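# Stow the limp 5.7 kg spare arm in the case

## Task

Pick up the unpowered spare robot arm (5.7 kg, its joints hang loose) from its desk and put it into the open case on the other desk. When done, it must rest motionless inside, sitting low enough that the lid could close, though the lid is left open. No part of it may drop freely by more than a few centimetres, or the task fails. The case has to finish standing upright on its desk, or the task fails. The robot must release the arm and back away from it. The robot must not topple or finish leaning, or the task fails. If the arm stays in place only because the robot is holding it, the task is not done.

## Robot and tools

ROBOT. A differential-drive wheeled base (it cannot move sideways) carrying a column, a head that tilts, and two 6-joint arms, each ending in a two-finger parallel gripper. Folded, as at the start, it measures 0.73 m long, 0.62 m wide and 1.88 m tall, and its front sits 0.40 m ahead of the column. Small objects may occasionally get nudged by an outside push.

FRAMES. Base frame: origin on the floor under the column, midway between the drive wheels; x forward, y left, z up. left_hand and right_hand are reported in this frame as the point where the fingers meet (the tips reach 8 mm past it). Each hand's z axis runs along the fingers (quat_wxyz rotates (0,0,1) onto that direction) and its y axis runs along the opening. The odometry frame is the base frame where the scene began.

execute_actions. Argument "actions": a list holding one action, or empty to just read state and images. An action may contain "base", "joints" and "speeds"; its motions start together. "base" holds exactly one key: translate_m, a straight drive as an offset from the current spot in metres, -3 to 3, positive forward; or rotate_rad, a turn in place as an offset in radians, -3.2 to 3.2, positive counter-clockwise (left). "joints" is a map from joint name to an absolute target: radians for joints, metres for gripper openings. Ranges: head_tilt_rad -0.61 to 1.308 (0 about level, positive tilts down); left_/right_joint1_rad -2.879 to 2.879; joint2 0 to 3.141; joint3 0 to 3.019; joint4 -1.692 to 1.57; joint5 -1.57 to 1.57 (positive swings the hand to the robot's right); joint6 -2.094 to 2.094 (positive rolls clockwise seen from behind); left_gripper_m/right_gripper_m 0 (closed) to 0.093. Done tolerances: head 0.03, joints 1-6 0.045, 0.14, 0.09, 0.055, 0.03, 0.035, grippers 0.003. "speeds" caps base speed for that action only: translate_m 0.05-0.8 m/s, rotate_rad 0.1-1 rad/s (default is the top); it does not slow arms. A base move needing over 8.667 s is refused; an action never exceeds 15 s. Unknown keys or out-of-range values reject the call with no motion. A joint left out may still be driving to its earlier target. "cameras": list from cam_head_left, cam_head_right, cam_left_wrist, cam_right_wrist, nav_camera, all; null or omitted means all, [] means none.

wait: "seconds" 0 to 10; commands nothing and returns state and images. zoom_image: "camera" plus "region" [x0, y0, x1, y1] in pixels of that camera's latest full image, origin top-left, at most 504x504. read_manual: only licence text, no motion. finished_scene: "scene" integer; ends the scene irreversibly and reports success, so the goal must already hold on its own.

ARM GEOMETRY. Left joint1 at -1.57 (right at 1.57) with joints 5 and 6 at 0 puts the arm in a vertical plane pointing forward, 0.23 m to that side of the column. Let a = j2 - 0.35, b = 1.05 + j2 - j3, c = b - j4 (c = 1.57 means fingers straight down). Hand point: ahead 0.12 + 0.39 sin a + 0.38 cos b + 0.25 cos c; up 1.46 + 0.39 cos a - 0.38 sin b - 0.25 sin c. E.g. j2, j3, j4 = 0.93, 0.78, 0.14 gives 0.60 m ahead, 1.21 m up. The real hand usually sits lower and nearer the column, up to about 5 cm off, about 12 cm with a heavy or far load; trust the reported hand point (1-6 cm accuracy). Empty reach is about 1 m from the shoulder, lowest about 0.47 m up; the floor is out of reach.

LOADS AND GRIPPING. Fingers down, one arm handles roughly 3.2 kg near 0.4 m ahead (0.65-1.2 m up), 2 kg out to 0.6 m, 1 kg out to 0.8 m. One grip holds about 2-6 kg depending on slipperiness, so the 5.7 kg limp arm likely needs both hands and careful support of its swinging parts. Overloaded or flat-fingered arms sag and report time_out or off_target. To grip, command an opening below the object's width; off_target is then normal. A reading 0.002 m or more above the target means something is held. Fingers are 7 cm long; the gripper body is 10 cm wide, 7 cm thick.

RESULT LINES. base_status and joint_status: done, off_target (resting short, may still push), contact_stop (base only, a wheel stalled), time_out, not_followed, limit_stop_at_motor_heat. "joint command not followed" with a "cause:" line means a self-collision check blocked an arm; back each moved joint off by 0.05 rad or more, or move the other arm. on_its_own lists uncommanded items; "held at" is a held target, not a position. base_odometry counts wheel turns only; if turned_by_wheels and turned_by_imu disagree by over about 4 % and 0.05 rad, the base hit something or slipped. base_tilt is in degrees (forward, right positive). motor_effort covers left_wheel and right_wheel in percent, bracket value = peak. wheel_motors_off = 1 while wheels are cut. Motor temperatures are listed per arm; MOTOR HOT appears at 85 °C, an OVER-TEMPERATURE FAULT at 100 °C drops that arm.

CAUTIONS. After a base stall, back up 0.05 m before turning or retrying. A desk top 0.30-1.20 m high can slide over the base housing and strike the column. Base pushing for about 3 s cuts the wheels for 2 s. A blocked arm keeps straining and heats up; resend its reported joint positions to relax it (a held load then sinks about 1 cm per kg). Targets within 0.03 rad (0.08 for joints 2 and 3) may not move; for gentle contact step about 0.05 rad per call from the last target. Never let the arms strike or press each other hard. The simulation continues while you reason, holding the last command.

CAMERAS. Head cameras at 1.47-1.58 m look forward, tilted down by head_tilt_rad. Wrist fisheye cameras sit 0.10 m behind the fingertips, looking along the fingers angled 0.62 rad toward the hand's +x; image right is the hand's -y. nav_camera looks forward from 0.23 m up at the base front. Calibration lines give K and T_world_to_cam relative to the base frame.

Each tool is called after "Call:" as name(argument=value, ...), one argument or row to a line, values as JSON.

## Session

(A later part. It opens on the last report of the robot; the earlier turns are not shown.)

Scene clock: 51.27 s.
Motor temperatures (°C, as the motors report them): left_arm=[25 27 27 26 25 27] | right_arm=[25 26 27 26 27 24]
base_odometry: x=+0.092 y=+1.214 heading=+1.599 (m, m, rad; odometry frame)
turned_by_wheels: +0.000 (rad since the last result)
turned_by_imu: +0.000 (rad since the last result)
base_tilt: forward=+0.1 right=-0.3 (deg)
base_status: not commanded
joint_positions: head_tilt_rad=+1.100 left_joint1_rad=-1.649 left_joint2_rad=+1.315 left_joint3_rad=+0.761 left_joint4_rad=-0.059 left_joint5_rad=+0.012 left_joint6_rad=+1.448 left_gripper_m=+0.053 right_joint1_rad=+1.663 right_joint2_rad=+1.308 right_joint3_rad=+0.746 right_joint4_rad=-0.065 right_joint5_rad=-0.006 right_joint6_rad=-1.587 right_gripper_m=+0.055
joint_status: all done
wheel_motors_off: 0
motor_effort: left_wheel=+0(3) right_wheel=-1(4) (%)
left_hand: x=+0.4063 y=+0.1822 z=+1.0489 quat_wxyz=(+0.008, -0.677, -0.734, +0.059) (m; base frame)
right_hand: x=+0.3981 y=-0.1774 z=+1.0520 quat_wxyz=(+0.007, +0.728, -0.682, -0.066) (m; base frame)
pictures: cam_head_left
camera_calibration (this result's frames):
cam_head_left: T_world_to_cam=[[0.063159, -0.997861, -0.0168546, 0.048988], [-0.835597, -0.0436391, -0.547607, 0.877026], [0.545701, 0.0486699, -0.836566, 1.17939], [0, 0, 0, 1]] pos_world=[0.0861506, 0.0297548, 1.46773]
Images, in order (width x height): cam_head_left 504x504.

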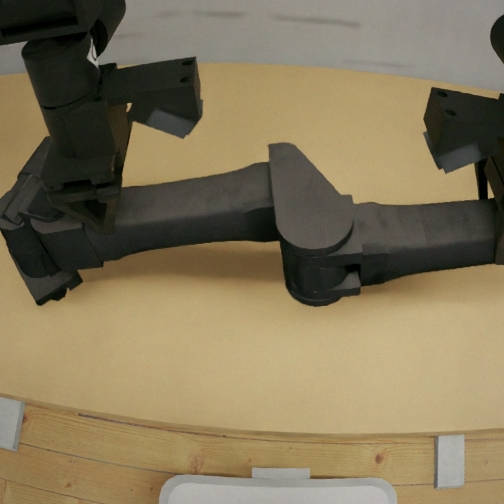

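Holding. Higher.

Call:
execute_actions(
  actions=[
    {"joints":{"left_joint2_rad":0.65,"left_joint3_rad":0.5,"left_joint4_rad":-0.4,"right_joint2_rad":0.65,"right_joint3_rad":0.5,"right_joint4_rad":-0.4}},
  ],
  cameras=[],
)

Call:
execute_actions(
  actions=[
    {"base":{"translate_m":-0.6},"speeds":{"translate_m":0.3},"joints":{"head_tilt_rad":0.8}},
  ],
  cameras=["cam_head_left","cam_left_wrist","cam_right_wrist"],
)

Scene clock: 53.97 s.
Motor temperatures (°C, as the motors report them): left_arm=[25 28 27 26 25 27] | right_arm=[25 26 27 26 27 24]
base_odometry: x=+0.092 y=+1.214 heading=+1.599 (m, m, rad; odometry frame)
turned_by_wheels: +0.000 (rad since the last result)
turned_by_imu: -0.001 (rad since the last result)
base_tilt: forward=+0.0 right=-0.2 (deg)
base_status: not commanded
joint_positions: head_tilt_rad=+1.100 left_joint1_rad=-1.668 left_joint2_rad=+0.747 left_joint3_rad=+0.484 left_joint4_rad=-0.383 left_joint5_rad=+0.036 left_joint6_rad=+1.433 left_gripper_m=+0.053 right_joint1_rad=+1.679 right_joint2_rad=+0.734 right_joint3_rad=+0.471 right_joint4_rad=-0.389 right_joint5_rad=-0.031 right_joint6_rad=-1.575 right_gripper_m=+0.055
joint_status: all done
wheel_motors_off: 0
motor_effort: left_wheel=+0(6) right_wheel=-1(6) (%)
left_hand: x=+0.3412 y=+0.1837 z=+1.1995 quat_wxyz=(+0.008, -0.674, -0.734, +0.085) (m; base frame)
right_hand: x=+0.3346 y=-0.1823 z=+1.2017 quat_wxyz=(+0.003, +0.726, -0.682, -0.089) (m; base frame)
pictures: none
No camera images: the call's "cameras" was empty. Leave "cameras" out to get every camera's image.

Scene clock: 57.23 s.
Motor temperatures (°C, as the motors report them): left_arm=[25 28 27 26 26 27] | right_arm=[25 26 27 26 27 24]
base_odometry: x=+0.109 y=+0.614 heading=+1.599 (m, m, rad; odometry frame)
turned_by_wheels: +0.000 (rad since the last result)
turned_by_imu: -0.002 (rad since the last result)
base_tilt: forward=+0.1 right=-0.4 (deg)
base_status: done
joint_positions: head_tilt_rad=+0.815 left_joint1_rad=-1.668 left_joint2_rad=+0.747 left_joint3_rad=+0.468 left_joint4_rad=-0.383 left_joint5_rad=+0.038 left_joint6_rad=+1.432 left_gripper_m=+0.053 right_joint1_rad=+1.679 right_joint2_rad=+0.734 right_joint3_rad=+0.458 right_joint4_rad=-0.395 right_joint5_rad=-0.032 right_joint6_rad=-1.576 right_gripper_m=+0.055
joint_status: all done
wheel_motors_off: 0
motor_effort: left_wheel=-1(28) right_wheel=+0(30) (%)
left_hand: x=+0.3317 y=+0.1838 z=+1.1986 quat_wxyz=(+0.013, -0.673, -0.734, +0.090) (m; base frame)
right_hand: x=+0.3252 y=-0.1824 z=+1.2012 quat_wxyz=(+0.009, +0.726, -0.681, -0.096) (m; base frame)
pictures: cam_head_left, cam_left_wrist, cam_right_wrist
camera_calibration (this result's frames):
cam_head_left: T_world_to_cam=[[0.0653507, -0.997861, 0.00155285, 0.020531], [-0.648276, -0.0436391, -0.760154, 1.19498], [0.758596, 0.0486699, -0.649741, 0.881039], [0, 0, 0, 1]] pos_world=[0.104984, 0.0297548, 1.48079]
cam_left_wrist: T_world_to_cam=[[-0.985585, -0.0795895, 0.149291, 0.159091], [0.00371421, 0.872041, 0.489419, -0.741328], [-0.169141, 0.482918, -0.859175, 1.1207], [0, 0, 0, 1]] pos_world=[0.349107, 0.117926, 1.30194]
cam_right_wrist: T_world_to_cam=[[0.987929, 0.0701767, -0.138098, -0.142174], [0.129118, -0.865585, 0.483829, -0.779256], [-0.0855817, -0.49582, -0.864198, 1.09691], [0, 0, 0, 1]] pos_world=[0.33495, -0.120664, 1.30534]
Images, in order (width x height): cam_head_left 504x504, cam_left_wrist 616x616, cam_right_wrist 616x616.

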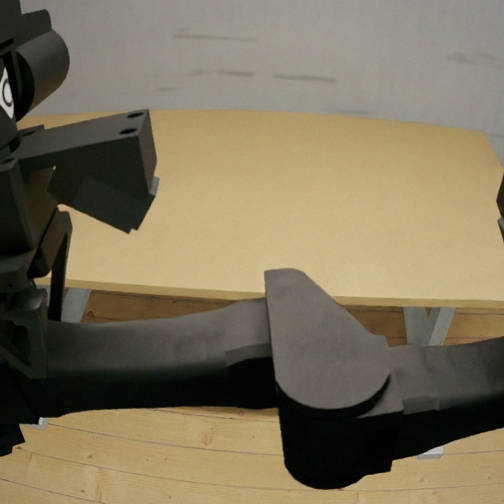

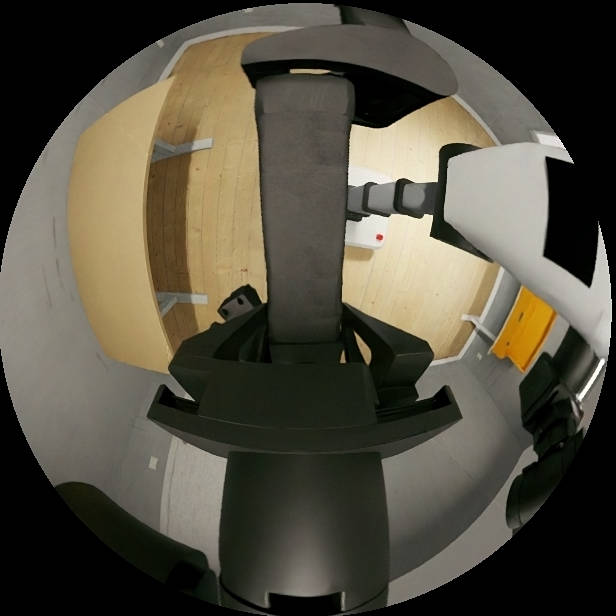

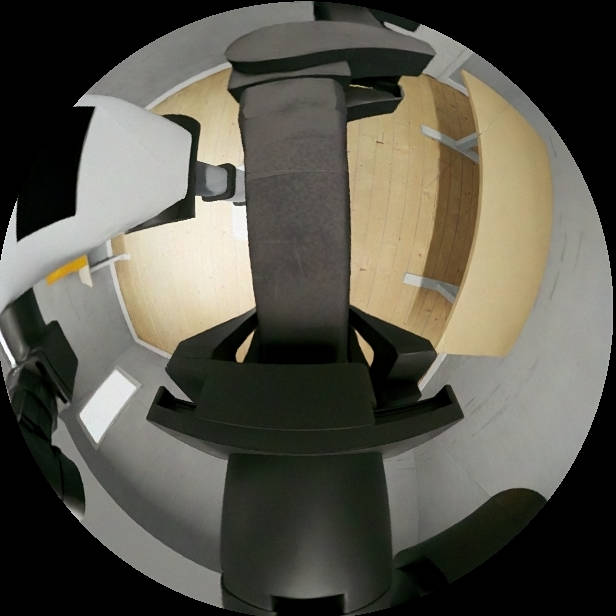

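Call:
execute_actions(
  actions=[
    {"base":{"rotate_rad":2.94},"speeds":{"rotate_rad":0.6},"joints":{"head_tilt_rad":0.5}},
  ],
  cameras=[],
)

Call:
execute_actions(
  actions=[
    {"base":{"translate_m":1.3},"speeds":{"translate_m":0.4}},
  ],
  cameras=[],
)

Call:
execute_actions(
  actions=[
    {"base":{"rotate_rad":0.24},"speeds":{"rotate_rad":0.4}},
  ],
  cameras=["cam_head_left","cam_head_right","cam_left_wrist","nav_camera"],
)

Scene clock: 65.87 s.
Motor temperatures (°C, as the motors report them): left_arm=[25 28 27 26 27 28] | right_arm=[25 26 28 26 28 24]
base_odometry: x=+0.109 y=+0.614 heading=-1.745 (m, m, rad; odometry frame)
turned_by_wheels: +2.939 (rad since the last result)
turned_by_imu: +2.900 (rad since the last result)
base_tilt: forward=+0.0 right=-0.3 (deg)
base_status: done
joint_positions: head_tilt_rad=+0.518 left_joint1_rad=-1.669 left_joint2_rad=+0.747 left_joint3_rad=+0.470 left_joint4_rad=-0.383 left_joint5_rad=+0.036 left_joint6_rad=+1.431 left_gripper_m=+0.053 right_joint1_rad=+1.681 right_joint2_rad=+0.734 right_joint3_rad=+0.459 right_joint4_rad=-0.395 right_joint5_rad=-0.030 right_joint6_rad=-1.575 right_gripper_m=+0.055
joint_status: all done
wheel_motors_off: 0
motor_effort: left_wheel=-4(43) right_wheel=+4(40) (%)
left_hand: x=+0.3327 y=+0.1839 z=+1.1986 quat_wxyz=(+0.013, -0.673, -0.734, +0.089) (m; base frame)
right_hand: x=+0.3259 y=-0.1822 z=+1.2013 quat_wxyz=(+0.009, +0.726, -0.681, -0.095) (m; base frame)
pictures: none
No camera images: the call's "cameras" was empty. Leave "cameras" out to get every camera's image.

Scene clock: 70.40 s.
Motor temperatures (°C, as the motors report them): left_arm=[25 28 27 26 27 28] | right_arm=[25 26 28 26 29 24]
base_odometry: x=-0.117 y=-0.666 heading=-1.745 (m, m, rad; odometry frame)
turned_by_wheels: +0.000 (rad since the last result)
turned_by_imu: +0.002 (rad since the last result)
base_tilt: forward=+0.2 right=-0.3 (deg)
base_status: done
joint_positions: head_tilt_rad=+0.518 left_joint1_rad=-1.669 left_joint2_rad=+0.747 left_joint3_rad=+0.482 left_joint4_rad=-0.383 left_joint5_rad=+0.035 left_joint6_rad=+1.433 left_gripper_m=+0.053 right_joint1_rad=+1.681 right_joint2_rad=+0.734 right_joint3_rad=+0.470 right_joint4_rad=-0.390 right_joint5_rad=-0.029 right_joint6_rad=-1.575 right_gripper_m=+0.055
joint_status: not commanded
wheel_motors_off: 0
motor_effort: left_wheel=+1(44) right_wheel=-1(51) (%)
left_hand: x=+0.3404 y=+0.1839 z=+1.1994 quat_wxyz=(+0.009, -0.674, -0.734, +0.085) (m; base frame)
right_hand: x=+0.3339 y=-0.1821 z=+1.2018 quat_wxyz=(+0.004, +0.726, -0.681, -0.089) (m; base frame)
pictures: none
No camera images: the call's "cameras" was empty. Leave "cameras" out to get every camera's image.

Scene clock: 71.93 s.
Motor temperatures (°C, as the motors report them): left_arm=[25 28 27 26 27 28] | right_arm=[25 26 28 26 29 24]
base_odometry: x=-0.117 y=-0.667 heading=-1.506 (m, m, rad; odometry frame)
turned_by_wheels: +0.239 (rad since the last result)
turned_by_imu: +0.233 (rad since the last result)
base_tilt: forward=-0.1 right=-0.2 (deg)
base_status: done
joint_positions: head_tilt_rad=+0.518 left_joint1_rad=-1.668 left_joint2_rad=+0.747 left_joint3_rad=+0.481 left_joint4_rad=-0.383 left_joint5_rad=+0.034 left_joint6_rad=+1.432 left_gripper_m=+0.053 right_joint1_rad=+1.681 right_joint2_rad=+0.734 right_joint3_rad=+0.469 right_joint4_rad=-0.390 right_joint5_rad=-0.030 right_joint6_rad=-1.576 right_gripper_m=+0.055
joint_status: not commanded
wheel_motors_off: 0
motor_effort: left_wheel=-1(40) right_wheel=+1(39) (%)
left_hand: x=+0.3397 y=+0.1842 z=+1.1993 quat_wxyz=(+0.010, -0.673, -0.734, +0.084) (m; base frame)
right_hand: x=+0.3332 y=-0.1817 z=+1.2018 quat_wxyz=(+0.004, +0.727, -0.681, -0.090) (m; base frame)
pictures: cam_head_left, cam_head_right, cam_left_wrist, nav_camera
camera_calibration (this result's frames):
cam_head_left: T_world_to_cam=[[0.0620231, -0.997861, 0.0206461, -0.00870627], [-0.396898, -0.0436391, -0.916825, 1.42369], [0.915765, 0.0486699, -0.398756, 0.486663], [0, 0, 0, 1]] pos_world=[0.11993, 0.0297548, 1.49951]
cam_head_right: T_world_to_cam=[[0.0697056, -0.99737, 0.0198366, -0.068924], [-0.41714, -0.0472051, -0.907616, 1.40966], [0.906165, 0.0549913, -0.419333, 0.521956], [0, 0, 0, 1]] pos_world=[0.119853, -0.0309024, 1.49967]
cam_left_wrist: T_world_to_cam=[[-0.987453, -0.0802624, 0.135991, 0.183589], [-0.00292345, 0.870337, 0.492448, -0.74313], [-0.157883, 0.485872, -0.859652, 1.1187], [0, 0, 0, 1]] pos_world=[0.355737, 0.117966, 1.30268]
Images, in order (width x height): cam_head_left 504x504, cam_head_right 504x504, cam_left_wrist 616x616, nav_camera 504x504.

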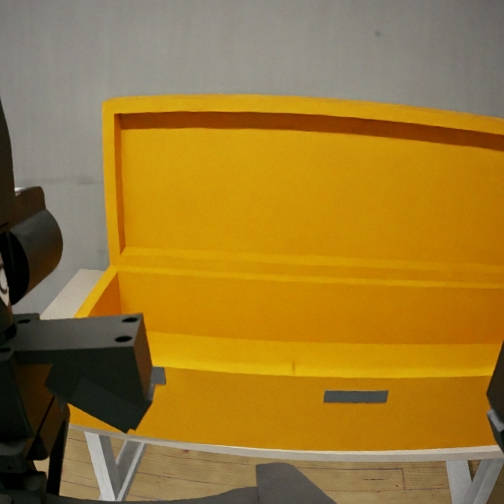

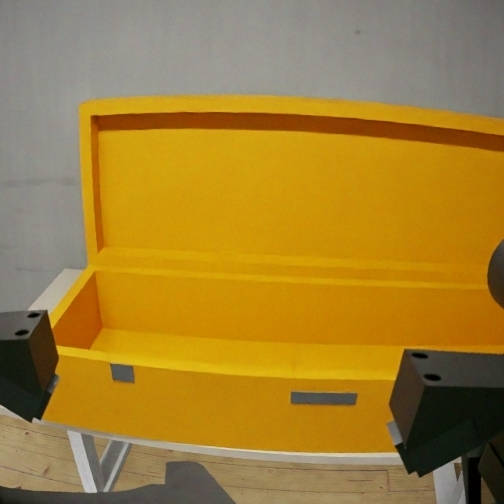

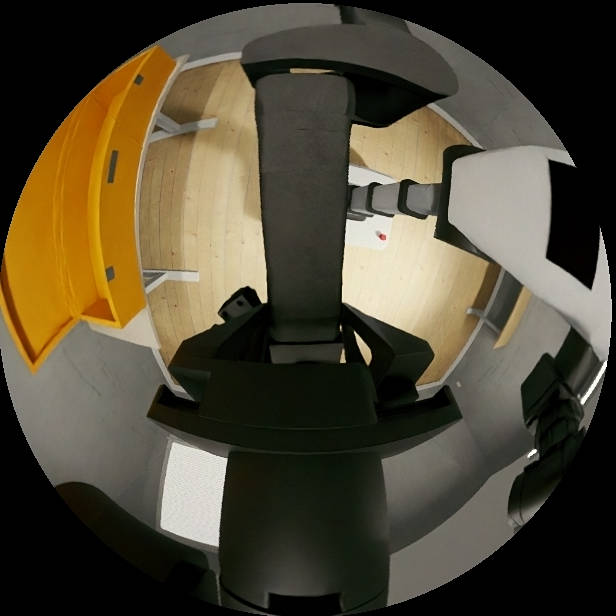

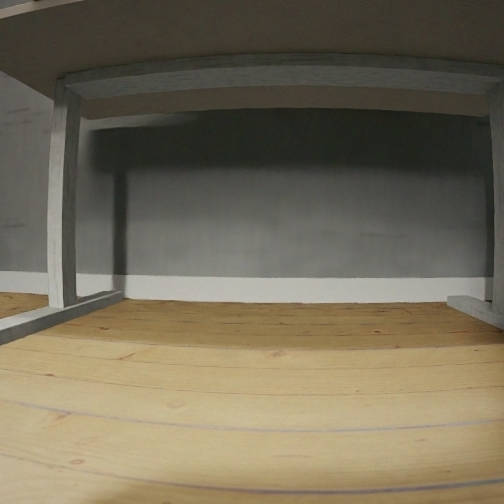

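Call:
execute_actions(
  actions=[
    {"base":{"rotate_rad":-0.22},"speeds":{"rotate_rad":0.4},"joints":{"left_joint2_rad":0.65,"left_joint3_rad":0.72,"left_joint4_rad":-0.6,"right_joint2_rad":0.65,"right_joint3_rad":0.72,"right_joint4_rad":-0.6}},
  ],
  cameras=[],
)

Call:
execute_actions(
  actions=[
    {"base":{"translate_m":0.4},"speeds":{"translate_m":0.25}},
  ],
  cameras=[],
)

Call:
execute_actions(
  actions=[
    {"base":{"rotate_rad":0.22},"speeds":{"rotate_rad":0.3},"joints":{"head_tilt_rad":0.9}},
  ],
  cameras=["cam_head_left","cam_head_right","cam_left_wrist","cam_right_wrist"],
)

Scene clock: 77.97 s.
Motor temperatures (°C, as the motors report them): left_arm=[25 28 27 26 27 28] | right_arm=[25 26 28 26 29 24]
base_odometry: x=-0.117 y=-0.667 heading=-1.724 (m, m, rad; odometry frame)
turned_by_wheels: -0.218 (rad since the last result)
turned_by_imu: -0.215 (rad since the last result)
base_tilt: forward=+0.1 right=-0.2 (deg)
base_status: done
joint_positions: head_tilt_rad=+0.518 left_joint1_rad=-1.666 left_joint2_rad=+0.747 left_joint3_rad=+0.684 left_joint4_rad=-0.576 left_joint5_rad=+0.034 left_joint6_rad=+1.440 left_gripper_m=+0.053 right_joint1_rad=+1.680 right_joint2_rad=+0.734 right_joint3_rad=+0.667 right_joint4_rad=-0.586 right_joint5_rad=-0.025 right_joint6_rad=-1.572 right_gripper_m=+0.055
joint_status: all done
wheel_motors_off: 0
motor_effort: left_wheel=+0(44) right_wheel=-1(20) (%)
left_hand: x=+0.4144 y=+0.1836 z=+1.2262 quat_wxyz=(+0.006, -0.676, -0.733, +0.081) (m; base frame)
right_hand: x=+0.4046 y=-0.1816 z=+1.2280 quat_wxyz=(+0.005, +0.725, -0.683, -0.087) (m; base frame)
pictures: none
No camera images: the call's "cameras" was empty. Leave "cameras" out to get every camera's image.

Scene clock: 80.60 s.
Motor temperatures (°C, as the motors report them): left_arm=[25 28 27 26 27 28] | right_arm=[25 26 29 26 29 24]
base_odometry: x=-0.178 y=-1.062 heading=-1.723 (m, m, rad; odometry frame)
turned_by_wheels: +0.002 (rad since the last result)
turned_by_imu: +0.002 (rad since the last result)
base_tilt: forward=+0.0 right=-0.3 (deg)
base_status: done
joint_positions: head_tilt_rad=+0.518 left_joint1_rad=-1.666 left_joint2_rad=+0.747 left_joint3_rad=+0.672 left_joint4_rad=-0.584 left_joint5_rad=+0.033 left_joint6_rad=+1.434 left_gripper_m=+0.053 right_joint1_rad=+1.680 right_joint2_rad=+0.734 right_joint3_rad=+0.656 right_joint4_rad=-0.592 right_joint5_rad=-0.028 right_joint6_rad=-1.574 right_gripper_m=+0.055
joint_status: not commanded
wheel_motors_off: 0
motor_effort: left_wheel=+2(50) right_wheel=-1(43) (%)
left_hand: x=+0.4052 y=+0.1839 z=+1.2247 quat_wxyz=(+0.014, -0.674, -0.734, +0.087) (m; base frame)
right_hand: x=+0.3970 y=-0.1814 z=+1.2269 quat_wxyz=(+0.010, +0.726, -0.682, -0.094) (m; base frame)
pictures: none
No camera images: the call's "cameras" was empty. Leave "cameras" out to get every camera's image.

Scene clock: 82.07 s.
Motor temperatures (°C, as the motors report them): left_arm=[25 28 28 26 27 28] | right_arm=[25 26 29 26 29 24]
base_odometry: x=-0.178 y=-1.062 heading=-1.504 (m, m, rad; odometry frame)
turned_by_wheels: +0.219 (rad since the last result)
turned_by_imu: +0.215 (rad since the last result)
base_tilt: forward=-0.1 right=-0.2 (deg)
base_status: done
joint_positions: head_tilt_rad=+0.901 left_joint1_rad=-1.666 left_joint2_rad=+0.747 left_joint3_rad=+0.672 left_joint4_rad=-0.584 left_joint5_rad=+0.031 left_joint6_rad=+1.435 left_gripper_m=+0.053 right_joint1_rad=+1.680 right_joint2_rad=+0.734 right_joint3_rad=+0.656 right_joint4_rad=-0.592 right_joint5_rad=-0.029 right_joint6_rad=-1.574 right_gripper_m=+0.055
joint_status: all done
wheel_motors_off: 0
motor_effort: left_wheel=+0(38) right_wheel=+1(30) (%)
left_hand: x=+0.4052 y=+0.1843 z=+1.2247 quat_wxyz=(+0.015, -0.674, -0.734, +0.087) (m; base frame)
right_hand: x=+0.3970 y=-0.1812 z=+1.2269 quat_wxyz=(+0.009, +0.726, -0.681, -0.094) (m; base frame)
pictures: cam_head_left, cam_head_right, cam_left_wrist, cam_right_wrist
camera_calibration (this result's frames):
cam_head_left: T_world_to_cam=[[0.0652445, -0.997861, -0.0040347, 0.0291411], [-0.710835, -0.0436391, -0.702004, 1.10856], [0.700326, 0.0486699, -0.712162, 0.98008], [0, 0, 0, 1]] pos_world=[0.0997252, 0.0297548, 1.47631]
cam_head_right: T_world_to_cam=[[0.0720675, -0.99737, -0.00765728, -0.0267016], [-0.726167, -0.0472051, -0.685896, 1.08367], [0.683731, 0.0549913, -0.72766, 1.0079], [0, 0, 0, 1]] pos_world=[0.0997156, -0.0309024, 1.47649]
cam_left_wrist: T_world_to_cam=[[-0.986154, -0.0783631, 0.14615, 0.231459], [0.00451767, 0.868286, 0.496044, -0.762523], [-0.165771, 0.489836, -0.855909, 1.14872], [0, 0, 0, 1]] pos_world=[0.422124, 0.117541, 1.32762]
cam_right_wrist: T_world_to_cam=[[0.988253, 0.0689886, -0.136367, -0.212034], [0.127442, -0.864493, 0.48622, -0.801956], [-0.0843449, -0.497888, -0.86313, 1.1237], [0, 0, 0, 1]] pos_world=[0.406524, -0.119181, 1.33091]
Images, in order (width x height): cam_head_left 504x504, cam_head_right 504x504, cam_left_wrist 616x616, cam_right_wrist 616x616.

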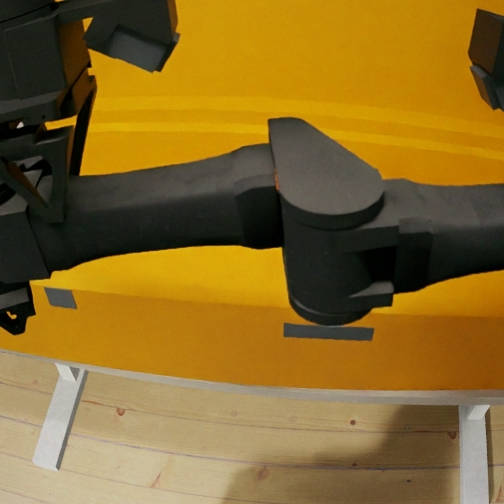

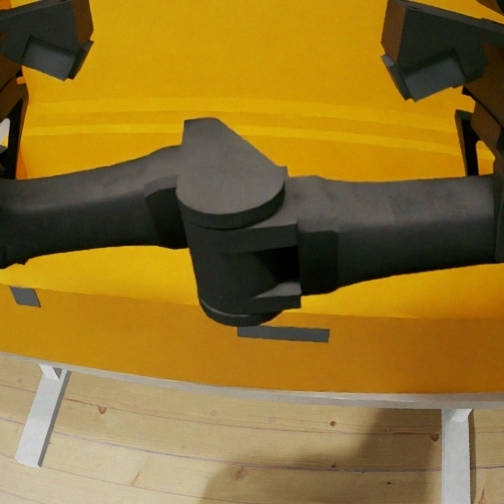

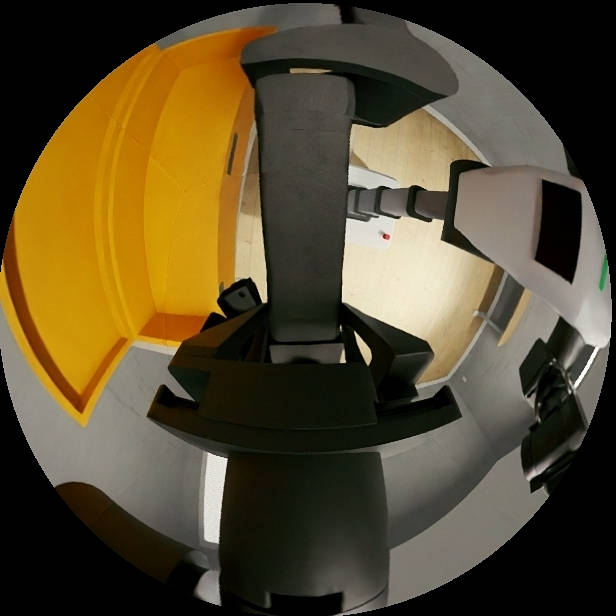

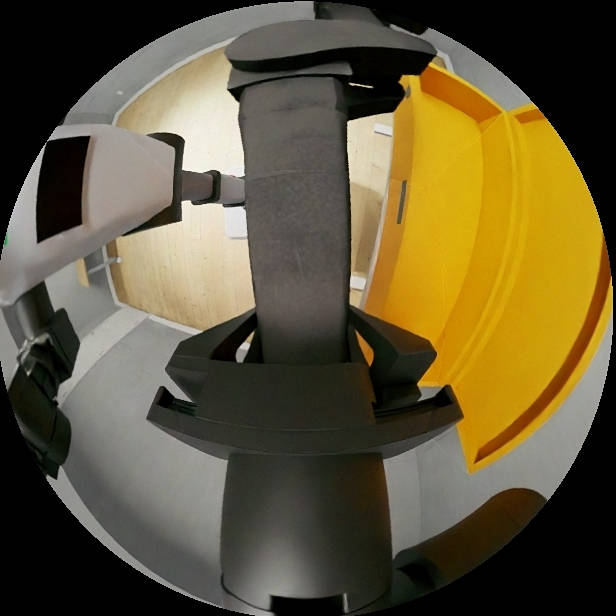

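Call:
execute_actions(
  actions=[
    {"base":{"rotate_rad":0.07},"speeds":{"rotate_rad":0.2}},
  ],
  cameras=[],
)

Call:
execute_actions(
  actions=[
    {"base":{"translate_m":0.12},"speeds":{"translate_m":0.08},"joints":{"head_tilt_rad":1.0}},
  ],
  cameras=["cam_head_left","cam_left_wrist","cam_right_wrist"],
)

Scene clock: 85.57 s.
Motor temperatures (°C, as the motors report them): left_arm=[25 28 28 26 27 28] | right_arm=[25 26 29 26 29 24]
base_odometry: x=-0.178 y=-1.062 heading=-1.435 (m, m, rad; odometry frame)
turned_by_wheels: +0.069 (rad since the last result)
turned_by_imu: +0.067 (rad since the last result)
base_tilt: forward=+0.0 right=-0.4 (deg)
base_status: done
joint_positions: head_tilt_rad=+0.901 left_joint1_rad=-1.666 left_joint2_rad=+0.747 left_joint3_rad=+0.672 left_joint4_rad=-0.584 left_joint5_rad=+0.031 left_joint6_rad=+1.434 left_gripper_m=+0.053 right_joint1_rad=+1.681 right_joint2_rad=+0.734 right_joint3_rad=+0.656 right_joint4_rad=-0.592 right_joint5_rad=-0.029 right_joint6_rad=-1.574 right_gripper_m=+0.055
joint_status: not commanded
wheel_motors_off: 0
motor_effort: left_wheel=-2(40) right_wheel=+2(20) (%)
left_hand: x=+0.4052 y=+0.1843 z=+1.2247 quat_wxyz=(+0.015, -0.674, -0.734, +0.087) (m; base frame)
right_hand: x=+0.3970 y=-0.1811 z=+1.2269 quat_wxyz=(+0.009, +0.726, -0.681, -0.094) (m; base frame)
pictures: none
No camera images: the call's "cameras" was empty. Leave "cameras" out to get every camera's image.

Scene clock: 88.07 s.
Motor temperatures (°C, as the motors report them): left_arm=[25 28 28 26 27 28] | right_arm=[25 26 30 26 29 24]
base_odometry: x=-0.161 y=-1.181 heading=-1.434 (m, m, rad; odometry frame)
turned_by_wheels: +0.001 (rad since the last result)
turned_by_imu: +0.001 (rad since the last result)
base_tilt: forward=+0.1 right=-0.3 (deg)
base_status: done
joint_positions: head_tilt_rad=+1.000 left_joint1_rad=-1.666 left_joint2_rad=+0.747 left_joint3_rad=+0.670 left_joint4_rad=-0.582 left_joint5_rad=+0.033 left_joint6_rad=+1.433 left_gripper_m=+0.053 right_joint1_rad=+1.681 right_joint2_rad=+0.734 right_joint3_rad=+0.656 right_joint4_rad=-0.593 right_joint5_rad=-0.028 right_joint6_rad=-1.575 right_gripper_m=+0.055
joint_status: all done
wheel_motors_off: 0
motor_effort: left_wheel=+2(41) right_wheel=-2(48) (%)
left_hand: x=+0.4045 y=+0.1841 z=+1.2244 quat_wxyz=(+0.015, -0.673, -0.734, +0.087) (m; base frame)
right_hand: x=+0.3968 y=-0.1813 z=+1.2268 quat_wxyz=(+0.010, +0.726, -0.681, -0.094) (m; base frame)
pictures: cam_head_left, cam_left_wrist, cam_right_wrist
camera_calibration (this result's frames):
cam_head_left: T_world_to_cam=[[0.0645227, -0.997861, -0.0104855, 0.0391114], [-0.776952, -0.0436391, -0.628045, 0.997968], [0.626244, 0.0486699, -0.778106, 1.08534], [0, 0, 0, 1]] pos_world=[0.0931631, 0.0297548, 1.47169]
cam_left_wrist: T_world_to_cam=[[-0.985953, -0.0802379, 0.146486, 0.230683], [0.00288917, 0.868723, 0.495289, -0.760707], [-0.166997, 0.488755, -0.856289, 1.14961], [0, 0, 0, 1]] pos_world=[0.421622, 0.117475, 1.32738]
cam_right_wrist: T_world_to_cam=[[0.98807, 0.0704318, -0.136958, -0.210807], [0.129084, -0.863778, 0.487057, -0.803538], [-0.0839971, -0.498926, -0.862565, 1.12251], [0, 0, 0, 1]] pos_world=[0.406303, -0.119183, 1.33073]
Images, in order (width x height): cam_head_left 504x504, cam_left_wrist 616x616, cam_right_wrist 616x616.

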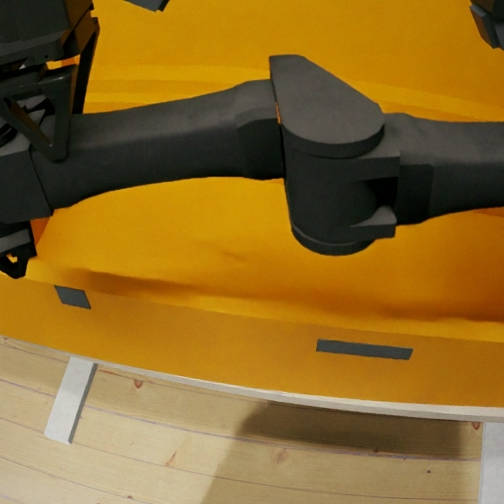

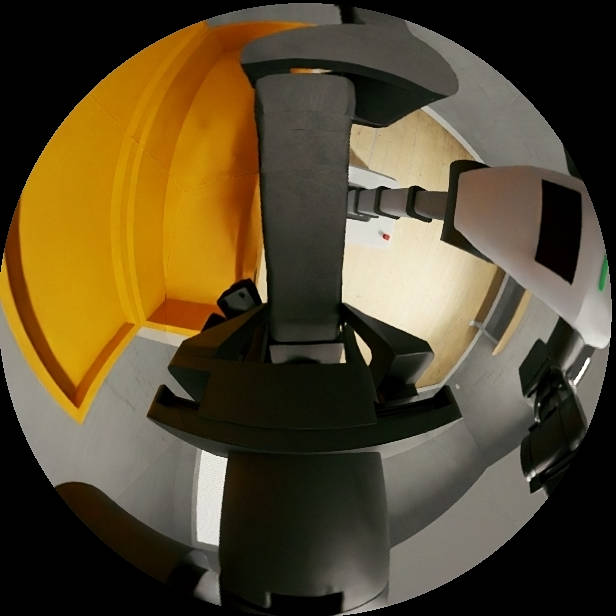

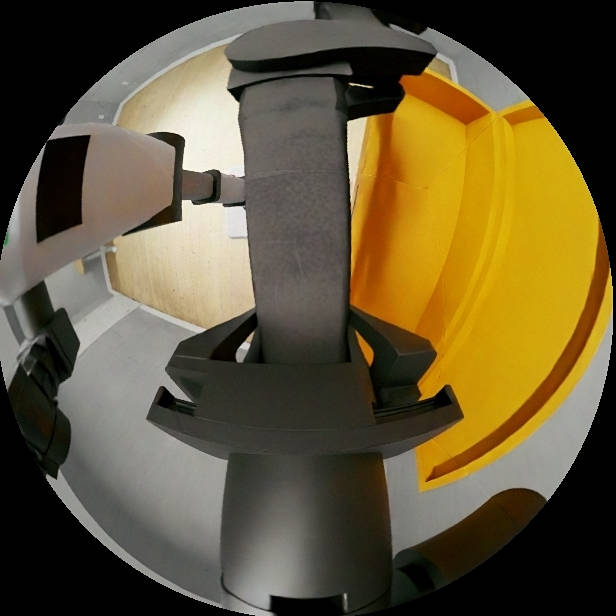

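Call:
execute_actions(
  actions=[
    {"base":{"rotate_rad":0.06},"speeds":{"rotate_rad":0.2}},
  ],
  cameras=[],
)

Call:
execute_actions(
  actions=[
    {"base":{"translate_m":0.17},"speeds":{"translate_m":0.07}},
  ],
  cameras=["cam_head_left","cam_left_wrist","cam_right_wrist"],
)

Scene clock: 90.97 s.
Motor temperatures (°C, as the motors report them): left_arm=[25 28 28 26 27 28] | right_arm=[25 26 30 26 29 24]
base_odometry: x=-0.161 y=-1.181 heading=-1.376 (m, m, rad; odometry frame)
turned_by_wheels: +0.058 (rad since the last result)
turned_by_imu: +0.056 (rad since the last result)
base_tilt: forward=+0.2 right=-0.3 (deg)
base_status: done
joint_positions: head_tilt_rad=+1.000 left_joint1_rad=-1.666 left_joint2_rad=+0.747 left_joint3_rad=+0.670 left_joint4_rad=-0.582 left_joint5_rad=+0.032 left_joint6_rad=+1.433 left_gripper_m=+0.053 right_joint1_rad=+1.680 right_joint2_rad=+0.734 right_joint3_rad=+0.656 right_joint4_rad=-0.593 right_joint5_rad=-0.029 right_joint6_rad=-1.575 right_gripper_m=+0.055
joint_status: not commanded
wheel_motors_off: 0
motor_effort: left_wheel=-1(41) right_wheel=+0(41) (%)
left_hand: x=+0.4045 y=+0.1842 z=+1.2244 quat_wxyz=(+0.015, -0.673, -0.734, +0.087) (m; base frame)
right_hand: x=+0.3968 y=-0.1813 z=+1.2268 quat_wxyz=(+0.010, +0.726, -0.681, -0.094) (m; base frame)
pictures: none
No camera images: the call's "cameras" was empty. Leave "cameras" out to get every camera's image.

Scene clock: 94.27 s.
Motor temperatures (°C, as the motors report them): left_arm=[25 28 28 26 27 28] | right_arm=[25 27 30 26 29 24]
base_odometry: x=-0.128 y=-1.348 heading=-1.375 (m, m, rad; odometry frame)
turned_by_wheels: +0.001 (rad since the last result)
turned_by_imu: +0.000 (rad since the last result)
base_tilt: forward=+0.0 right=-0.2 (deg)
base_status: done
joint_positions: head_tilt_rad=+1.001 left_joint1_rad=-1.666 left_joint2_rad=+0.748 left_joint3_rad=+0.670 left_joint4_rad=-0.582 left_joint5_rad=+0.033 left_joint6_rad=+1.432 left_gripper_m=+0.053 right_joint1_rad=+1.680 right_joint2_rad=+0.734 right_joint3_rad=+0.657 right_joint4_rad=-0.593 right_joint5_rad=-0.028 right_joint6_rad=-1.576 right_gripper_m=+0.055
joint_status: not commanded
wheel_motors_off: 0
motor_effort: left_wheel=+1(47) right_wheel=-1(32) (%)
left_hand: x=+0.4044 y=+0.1840 z=+1.2242 quat_wxyz=(+0.015, -0.673, -0.734, +0.087) (m; base frame)
right_hand: x=+0.3970 y=-0.1814 z=+1.2269 quat_wxyz=(+0.010, +0.726, -0.681, -0.094) (m; base frame)
pictures: cam_head_left, cam_left_wrist, cam_right_wrist
camera_calibration (this result's frames):
cam_head_left: T_world_to_cam=[[0.064517, -0.997861, -0.010521, 0.0391664], [-0.777298, -0.0436391, -0.627618, 0.997327], [0.625816, 0.0486699, -0.77845, 1.08589], [0, 0, 0, 1]] pos_world=[0.0931255, 0.0297548, 1.47166]
cam_left_wrist: T_world_to_cam=[[-0.985856, -0.0805822, 0.146948, 0.23008], [0.00276568, 0.868876, 0.495022, -0.76018], [-0.16757, 0.488427, -0.856364, 1.14983], [0, 0, 0, 1]] pos_world=[0.421605, 0.117433, 1.32717]
cam_right_wrist: T_world_to_cam=[[0.988097, 0.0709213, -0.136512, -0.211492], [0.129308, -0.863616, 0.487286, -0.804036], [-0.0833347, -0.499137, -0.862506, 1.12212], [0, 0, 0, 1]] pos_world=[0.406455, -0.119286, 1.33076]
Images, in order (width x height): cam_head_left 504x504, cam_left_wrist 616x616, cam_right_wrist 616x616.

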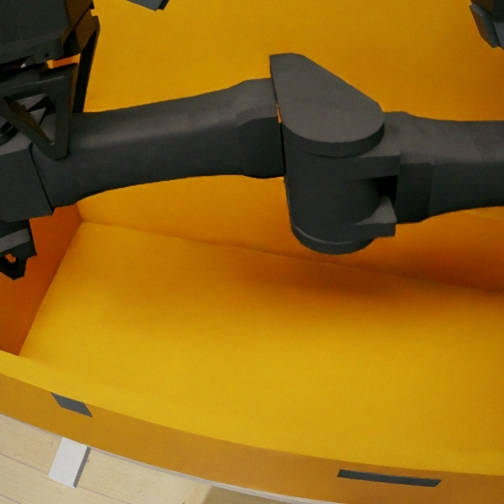

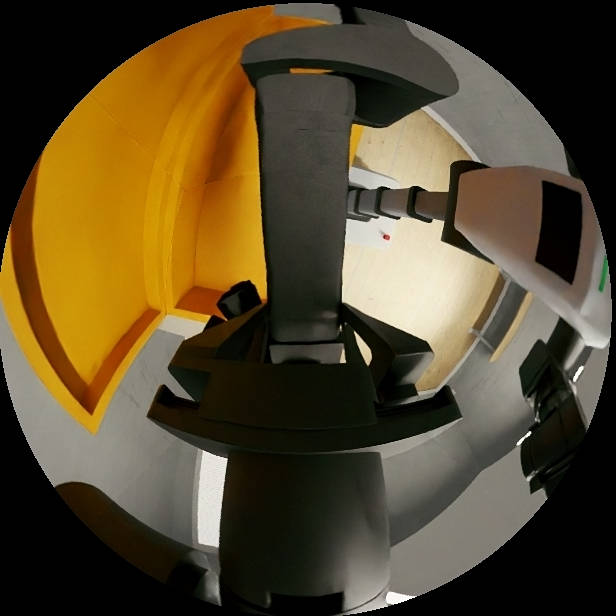

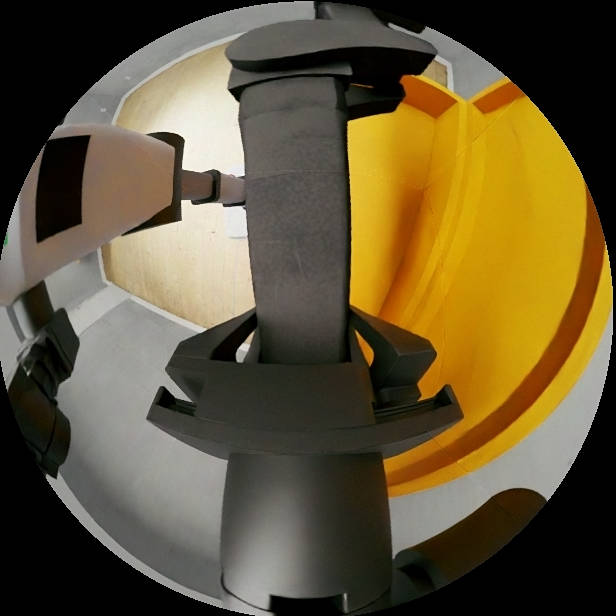

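Call:
execute_actions(
  actions=[
    {"base":{"rotate_rad":-0.16},"speeds":{"rotate_rad":0.2}},
  ],
  cameras=[],
)

Call:
execute_actions(
  actions=[
    {"base":{"translate_m":0.09},"speeds":{"translate_m":0.07},"joints":{"head_tilt_rad":1.1}},
  ],
  cameras=["cam_head_left","cam_left_wrist","cam_right_wrist"],
)

Scene clock: 98.67 s.
Motor temperatures (°C, as the motors report them): left_arm=[25 28 28 26 27 28] | right_arm=[25 27 30 26 29 24]
base_odometry: x=-0.128 y=-1.349 heading=-1.534 (m, m, rad; odometry frame)
turned_by_wheels: -0.159 (rad since the last result)
turned_by_imu: -0.157 (rad since the last result)
base_tilt: forward=+0.0 right=-0.2 (deg)
base_status: done
joint_positions: head_tilt_rad=+1.001 left_joint1_rad=-1.666 left_joint2_rad=+0.748 left_joint3_rad=+0.670 left_joint4_rad=-0.582 left_joint5_rad=+0.033 left_joint6_rad=+1.433 left_gripper_m=+0.053 right_joint1_rad=+1.681 right_joint2_rad=+0.734 right_joint3_rad=+0.657 right_joint4_rad=-0.593 right_joint5_rad=-0.027 right_joint6_rad=-1.575 right_gripper_m=+0.055
joint_status: not commanded
wheel_motors_off: 0
motor_effort: left_wheel=+1(28) right_wheel=+0(37) (%)
left_hand: x=+0.4044 y=+0.1841 z=+1.2242 quat_wxyz=(+0.015, -0.673, -0.734, +0.087) (m; base frame)
right_hand: x=+0.3970 y=-0.1812 z=+1.2269 quat_wxyz=(+0.010, +0.726, -0.681, -0.094) (m; base frame)
pictures: none
No camera images: the call's "cameras" was empty. Leave "cameras" out to get every camera's image.

Scene clock: 100.83 s.
Motor temperatures (°C, as the motors report them): left_arm=[25 28 29 26 27 28] | right_arm=[25 27 30 26 29 24]
base_odometry: x=-0.125 y=-1.439 heading=-1.534 (m, m, rad; odometry frame)
turned_by_wheels: -0.001 (rad since the last result)
turned_by_imu: -0.001 (rad since the last result)
base_tilt: forward=+0.0 right=-0.3 (deg)
base_status: done
joint_positions: head_tilt_rad=+1.099 left_joint1_rad=-1.666 left_joint2_rad=+0.748 left_joint3_rad=+0.669 left_joint4_rad=-0.582 left_joint5_rad=+0.033 left_joint6_rad=+1.432 left_gripper_m=+0.053 right_joint1_rad=+1.681 right_joint2_rad=+0.735 right_joint3_rad=+0.657 right_joint4_rad=-0.593 right_joint5_rad=-0.027 right_joint6_rad=-1.576 right_gripper_m=+0.055
joint_status: all done
wheel_motors_off: 0
motor_effort: left_wheel=-1(36) right_wheel=+2(49) (%)
left_hand: x=+0.4038 y=+0.1842 z=+1.2240 quat_wxyz=(+0.015, -0.673, -0.734, +0.088) (m; base frame)
right_hand: x=+0.3969 y=-0.1812 z=+1.2268 quat_wxyz=(+0.010, +0.727, -0.681, -0.094) (m; base frame)
pictures: cam_head_left, cam_left_wrist, cam_right_wrist
camera_calibration (this result's frames):
cam_head_left: T_world_to_cam=[[0.0631695, -0.997861, -0.0168151, 0.0489266], [-0.835254, -0.0436391, -0.54813, 0.877814], [0.546224, 0.0486699, -0.836224, 1.17884], [0, 0, 0, 1]] pos_world=[0.0861957, 0.0297548, 1.46775]
cam_left_wrist: T_world_to_cam=[[-0.985627, -0.0807055, 0.148413, 0.227646], [0.00346163, 0.868677, 0.495368, -0.760875], [-0.168902, 0.488761, -0.855912, 1.1494], [0, 0, 0, 1]] pos_world=[0.421143, 0.117545, 1.32691]
cam_right_wrist: T_world_to_cam=[[0.988015, 0.0714239, -0.136842, -0.210889], [0.129888, -0.863683, 0.487013, -0.803706], [-0.0834037, -0.49895, -0.862608, 1.12233], [0, 0, 0, 1]] pos_world=[0.40636, -0.119096, 1.33069]
Images, in order (width x height): cam_head_left 504x504, cam_left_wrist 616x616, cam_right_wrist 616x616.

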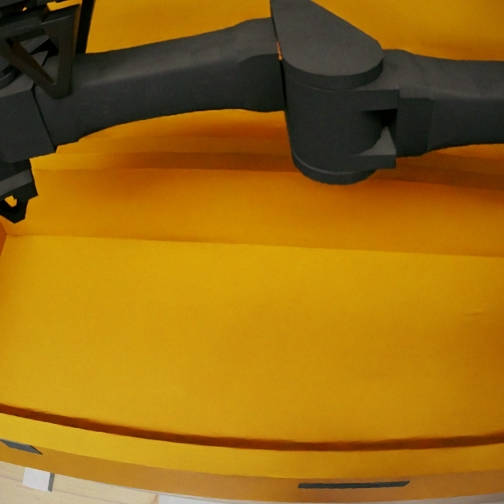

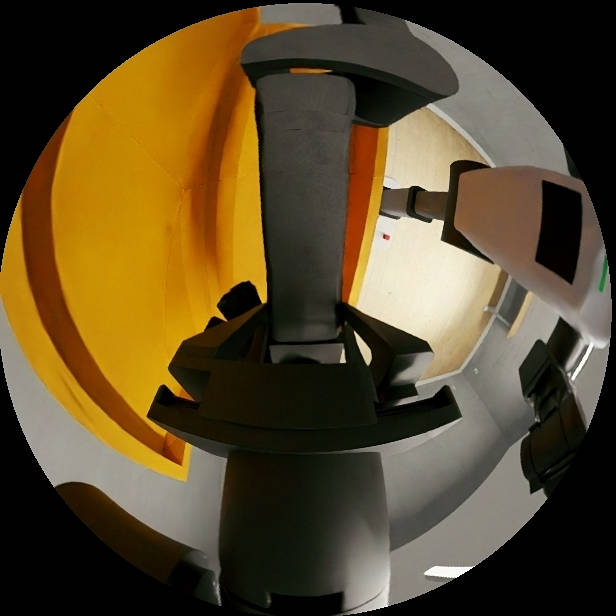

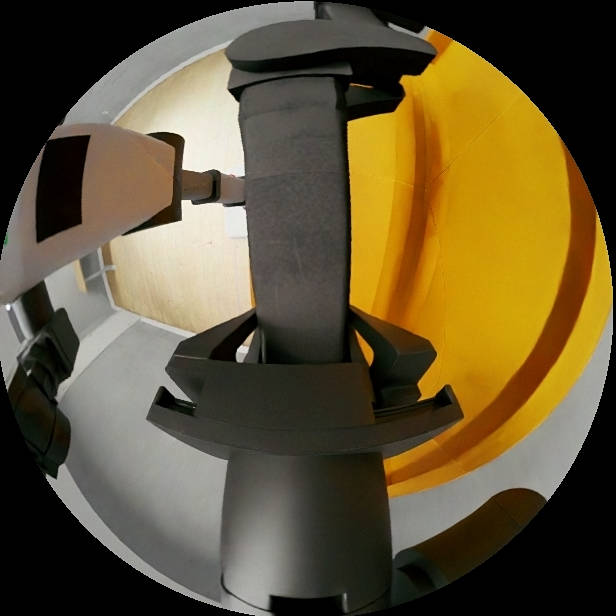

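Call:
execute_actions(
  actions=[
    {"joints":{"left_joint2_rad":1.2,"left_joint3_rad":0.77,"left_joint4_rad":-0.07,"right_joint2_rad":1.2,"right_joint3_rad":0.77,"right_joint4_rad":-0.07}},
  ],
  cameras=["cam_head_left"],
)

Call:
execute_actions(
  actions=[
    {"joints":{"left_joint2_rad":1.5,"left_joint3_rad":1.0,"left_joint4_rad":0.03,"right_joint2_rad":1.5,"right_joint3_rad":1.0,"right_joint4_rad":0.03}},
  ],
  cameras=["cam_head_left","cam_left_wrist","cam_right_wrist"],
)

Scene clock: 105.03 s.
Motor temperatures (°C, as the motors report them): left_arm=[25 29 28 26 27 28] | right_arm=[25 27 30 26 29 24]
base_odometry: x=-0.125 y=-1.439 heading=-1.534 (m, m, rad; odometry frame)
turned_by_wheels: +0.000 (rad since the last result)
turned_by_imu: -0.001 (rad since the last result)
base_tilt: forward=+0.0 right=-0.1 (deg)
base_status: not commanded
joint_positions: head_tilt_rad=+1.099 left_joint1_rad=-1.649 left_joint2_rad=+1.319 left_joint3_rad=+0.782 left_joint4_rad=-0.071 left_joint5_rad=+0.011 left_joint6_rad=+1.446 left_gripper_m=+0.053 right_joint1_rad=+1.663 right_joint2_rad=+1.305 right_joint3_rad=+0.764 right_joint4_rad=-0.076 right_joint5_rad=-0.006 right_joint6_rad=-1.590 right_gripper_m=+0.055
joint_status: all done
wheel_motors_off: 0
motor_effort: left_wheel=+0(3) right_wheel=+2(3) (%)
left_hand: x=+0.4155 y=+0.1820 z=+1.0475 quat_wxyz=(+0.006, -0.676, -0.735, +0.056) (m; base frame)
right_hand: x=+0.4081 y=-0.1771 z=+1.0526 quat_wxyz=(+0.003, +0.729, -0.681, -0.063) (m; base frame)
pictures: cam_head_left
camera_calibration (this result's frames):
cam_head_left: T_world_to_cam=[[0.0631695, -0.997861, -0.0168151, 0.0489266], [-0.835254, -0.0436391, -0.54813, 0.877813], [0.546224, 0.0486699, -0.836224, 1.17884], [0, 0, 0, 1]] pos_world=[0.0861957, 0.0297548, 1.46775]
Images, in order (width x height): cam_head_left 504x504.

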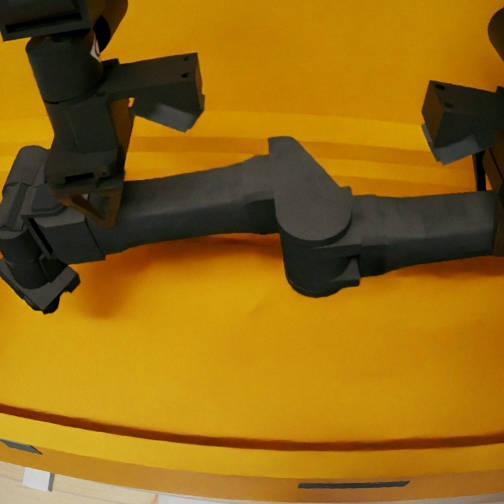

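Scene clock: 106.37 s.
Motor temperatures (°C, as the motors report them): left_arm=[25 29 28 26 27 28] | right_arm=[25 27 30 26 29 24]
base_odometry: x=-0.125 y=-1.439 heading=-1.534 (m, m, rad; odometry frame)
turned_by_wheels: +0.000 (rad since the last result)
turned_by_imu: +0.000 (rad since the last result)
base_tilt: forward=+0.0 right=-0.3 (deg)
base_status: not commanded
joint_positions: head_tilt_rad=+1.099 left_joint1_rad=-1.641 left_joint2_rad=+1.557 left_joint3_rad=+1.000 left_joint4_rad=+0.028 left_joint5_rad=+0.005 left_joint6_rad=+1.472 left_gripper_m=+0.053 right_joint1_rad=+1.650 right_joint2_rad=+1.596 right_joint3_rad=+1.002 right_joint4_rad=+0.044 right_joint5_rad=-0.003 right_joint6_rad=-1.596 right_gripper_m=+0.055
joint_status: all done
wheel_motors_off: 0
motor_effort: left_wheel=-1(6) right_wheel=+2(4) (%)
left_hand: x=+0.4690 y=+0.1801 z=+0.9654 quat_wxyz=(-0.020, -0.684, -0.729, +0.026) (m; base frame)
right_hand: x=+0.4546 y=-0.1753 z=+0.9524 quat_wxyz=(-0.016, +0.729, -0.683, -0.034) (m; base frame)
pictures: cam_head_left, cam_left_wrist, cam_right_wrist
camera_calibration (this result's frames):
cam_head_left: T_world_to_cam=[[0.0631694, -0.997861, -0.0168152, 0.0489268], [-0.835255, -0.0436391, -0.548128, 0.877811], [0.546222, 0.0486699, -0.836225, 1.17884], [0, 0, 0, 1]] pos_world=[0.0861956, 0.0297548, 1.46775]
cam_left_wrist: T_world_to_cam=[[-0.99788, -0.0643539, 0.00966829, 0.466736], [-0.0495972, 0.84827, 0.527236, -0.631672], [-0.042131, 0.525639, -0.849664, 0.868955], [0, 0, 0, 1]] pos_world=[0.471028, 0.109109, 1.06685]
cam_right_wrist: T_world_to_cam=[[0.997798, 0.0641176, -0.0169786, -0.425705], [0.0632206, -0.841946, 0.535845, -0.684893], [0.020062, -0.535739, -0.844145, 0.822343], [0, 0, 0, 1]] pos_world=[0.451569, -0.108786, 1.05395]
Images, in order (width x height): cam_head_left 504x504, cam_left_wrist 616x616, cam_right_wrist 616x616.

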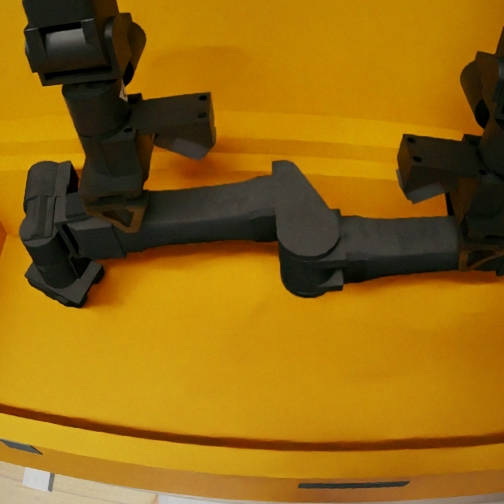

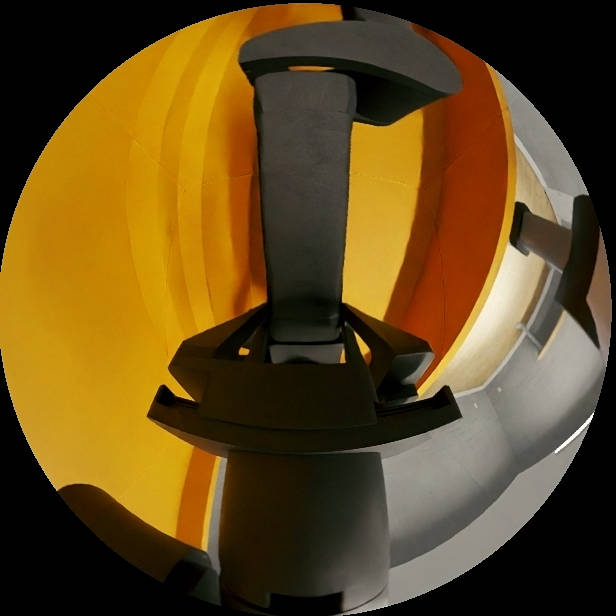

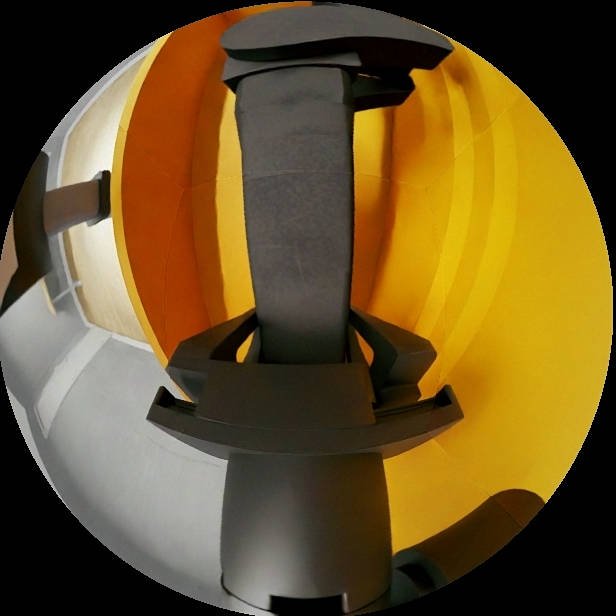

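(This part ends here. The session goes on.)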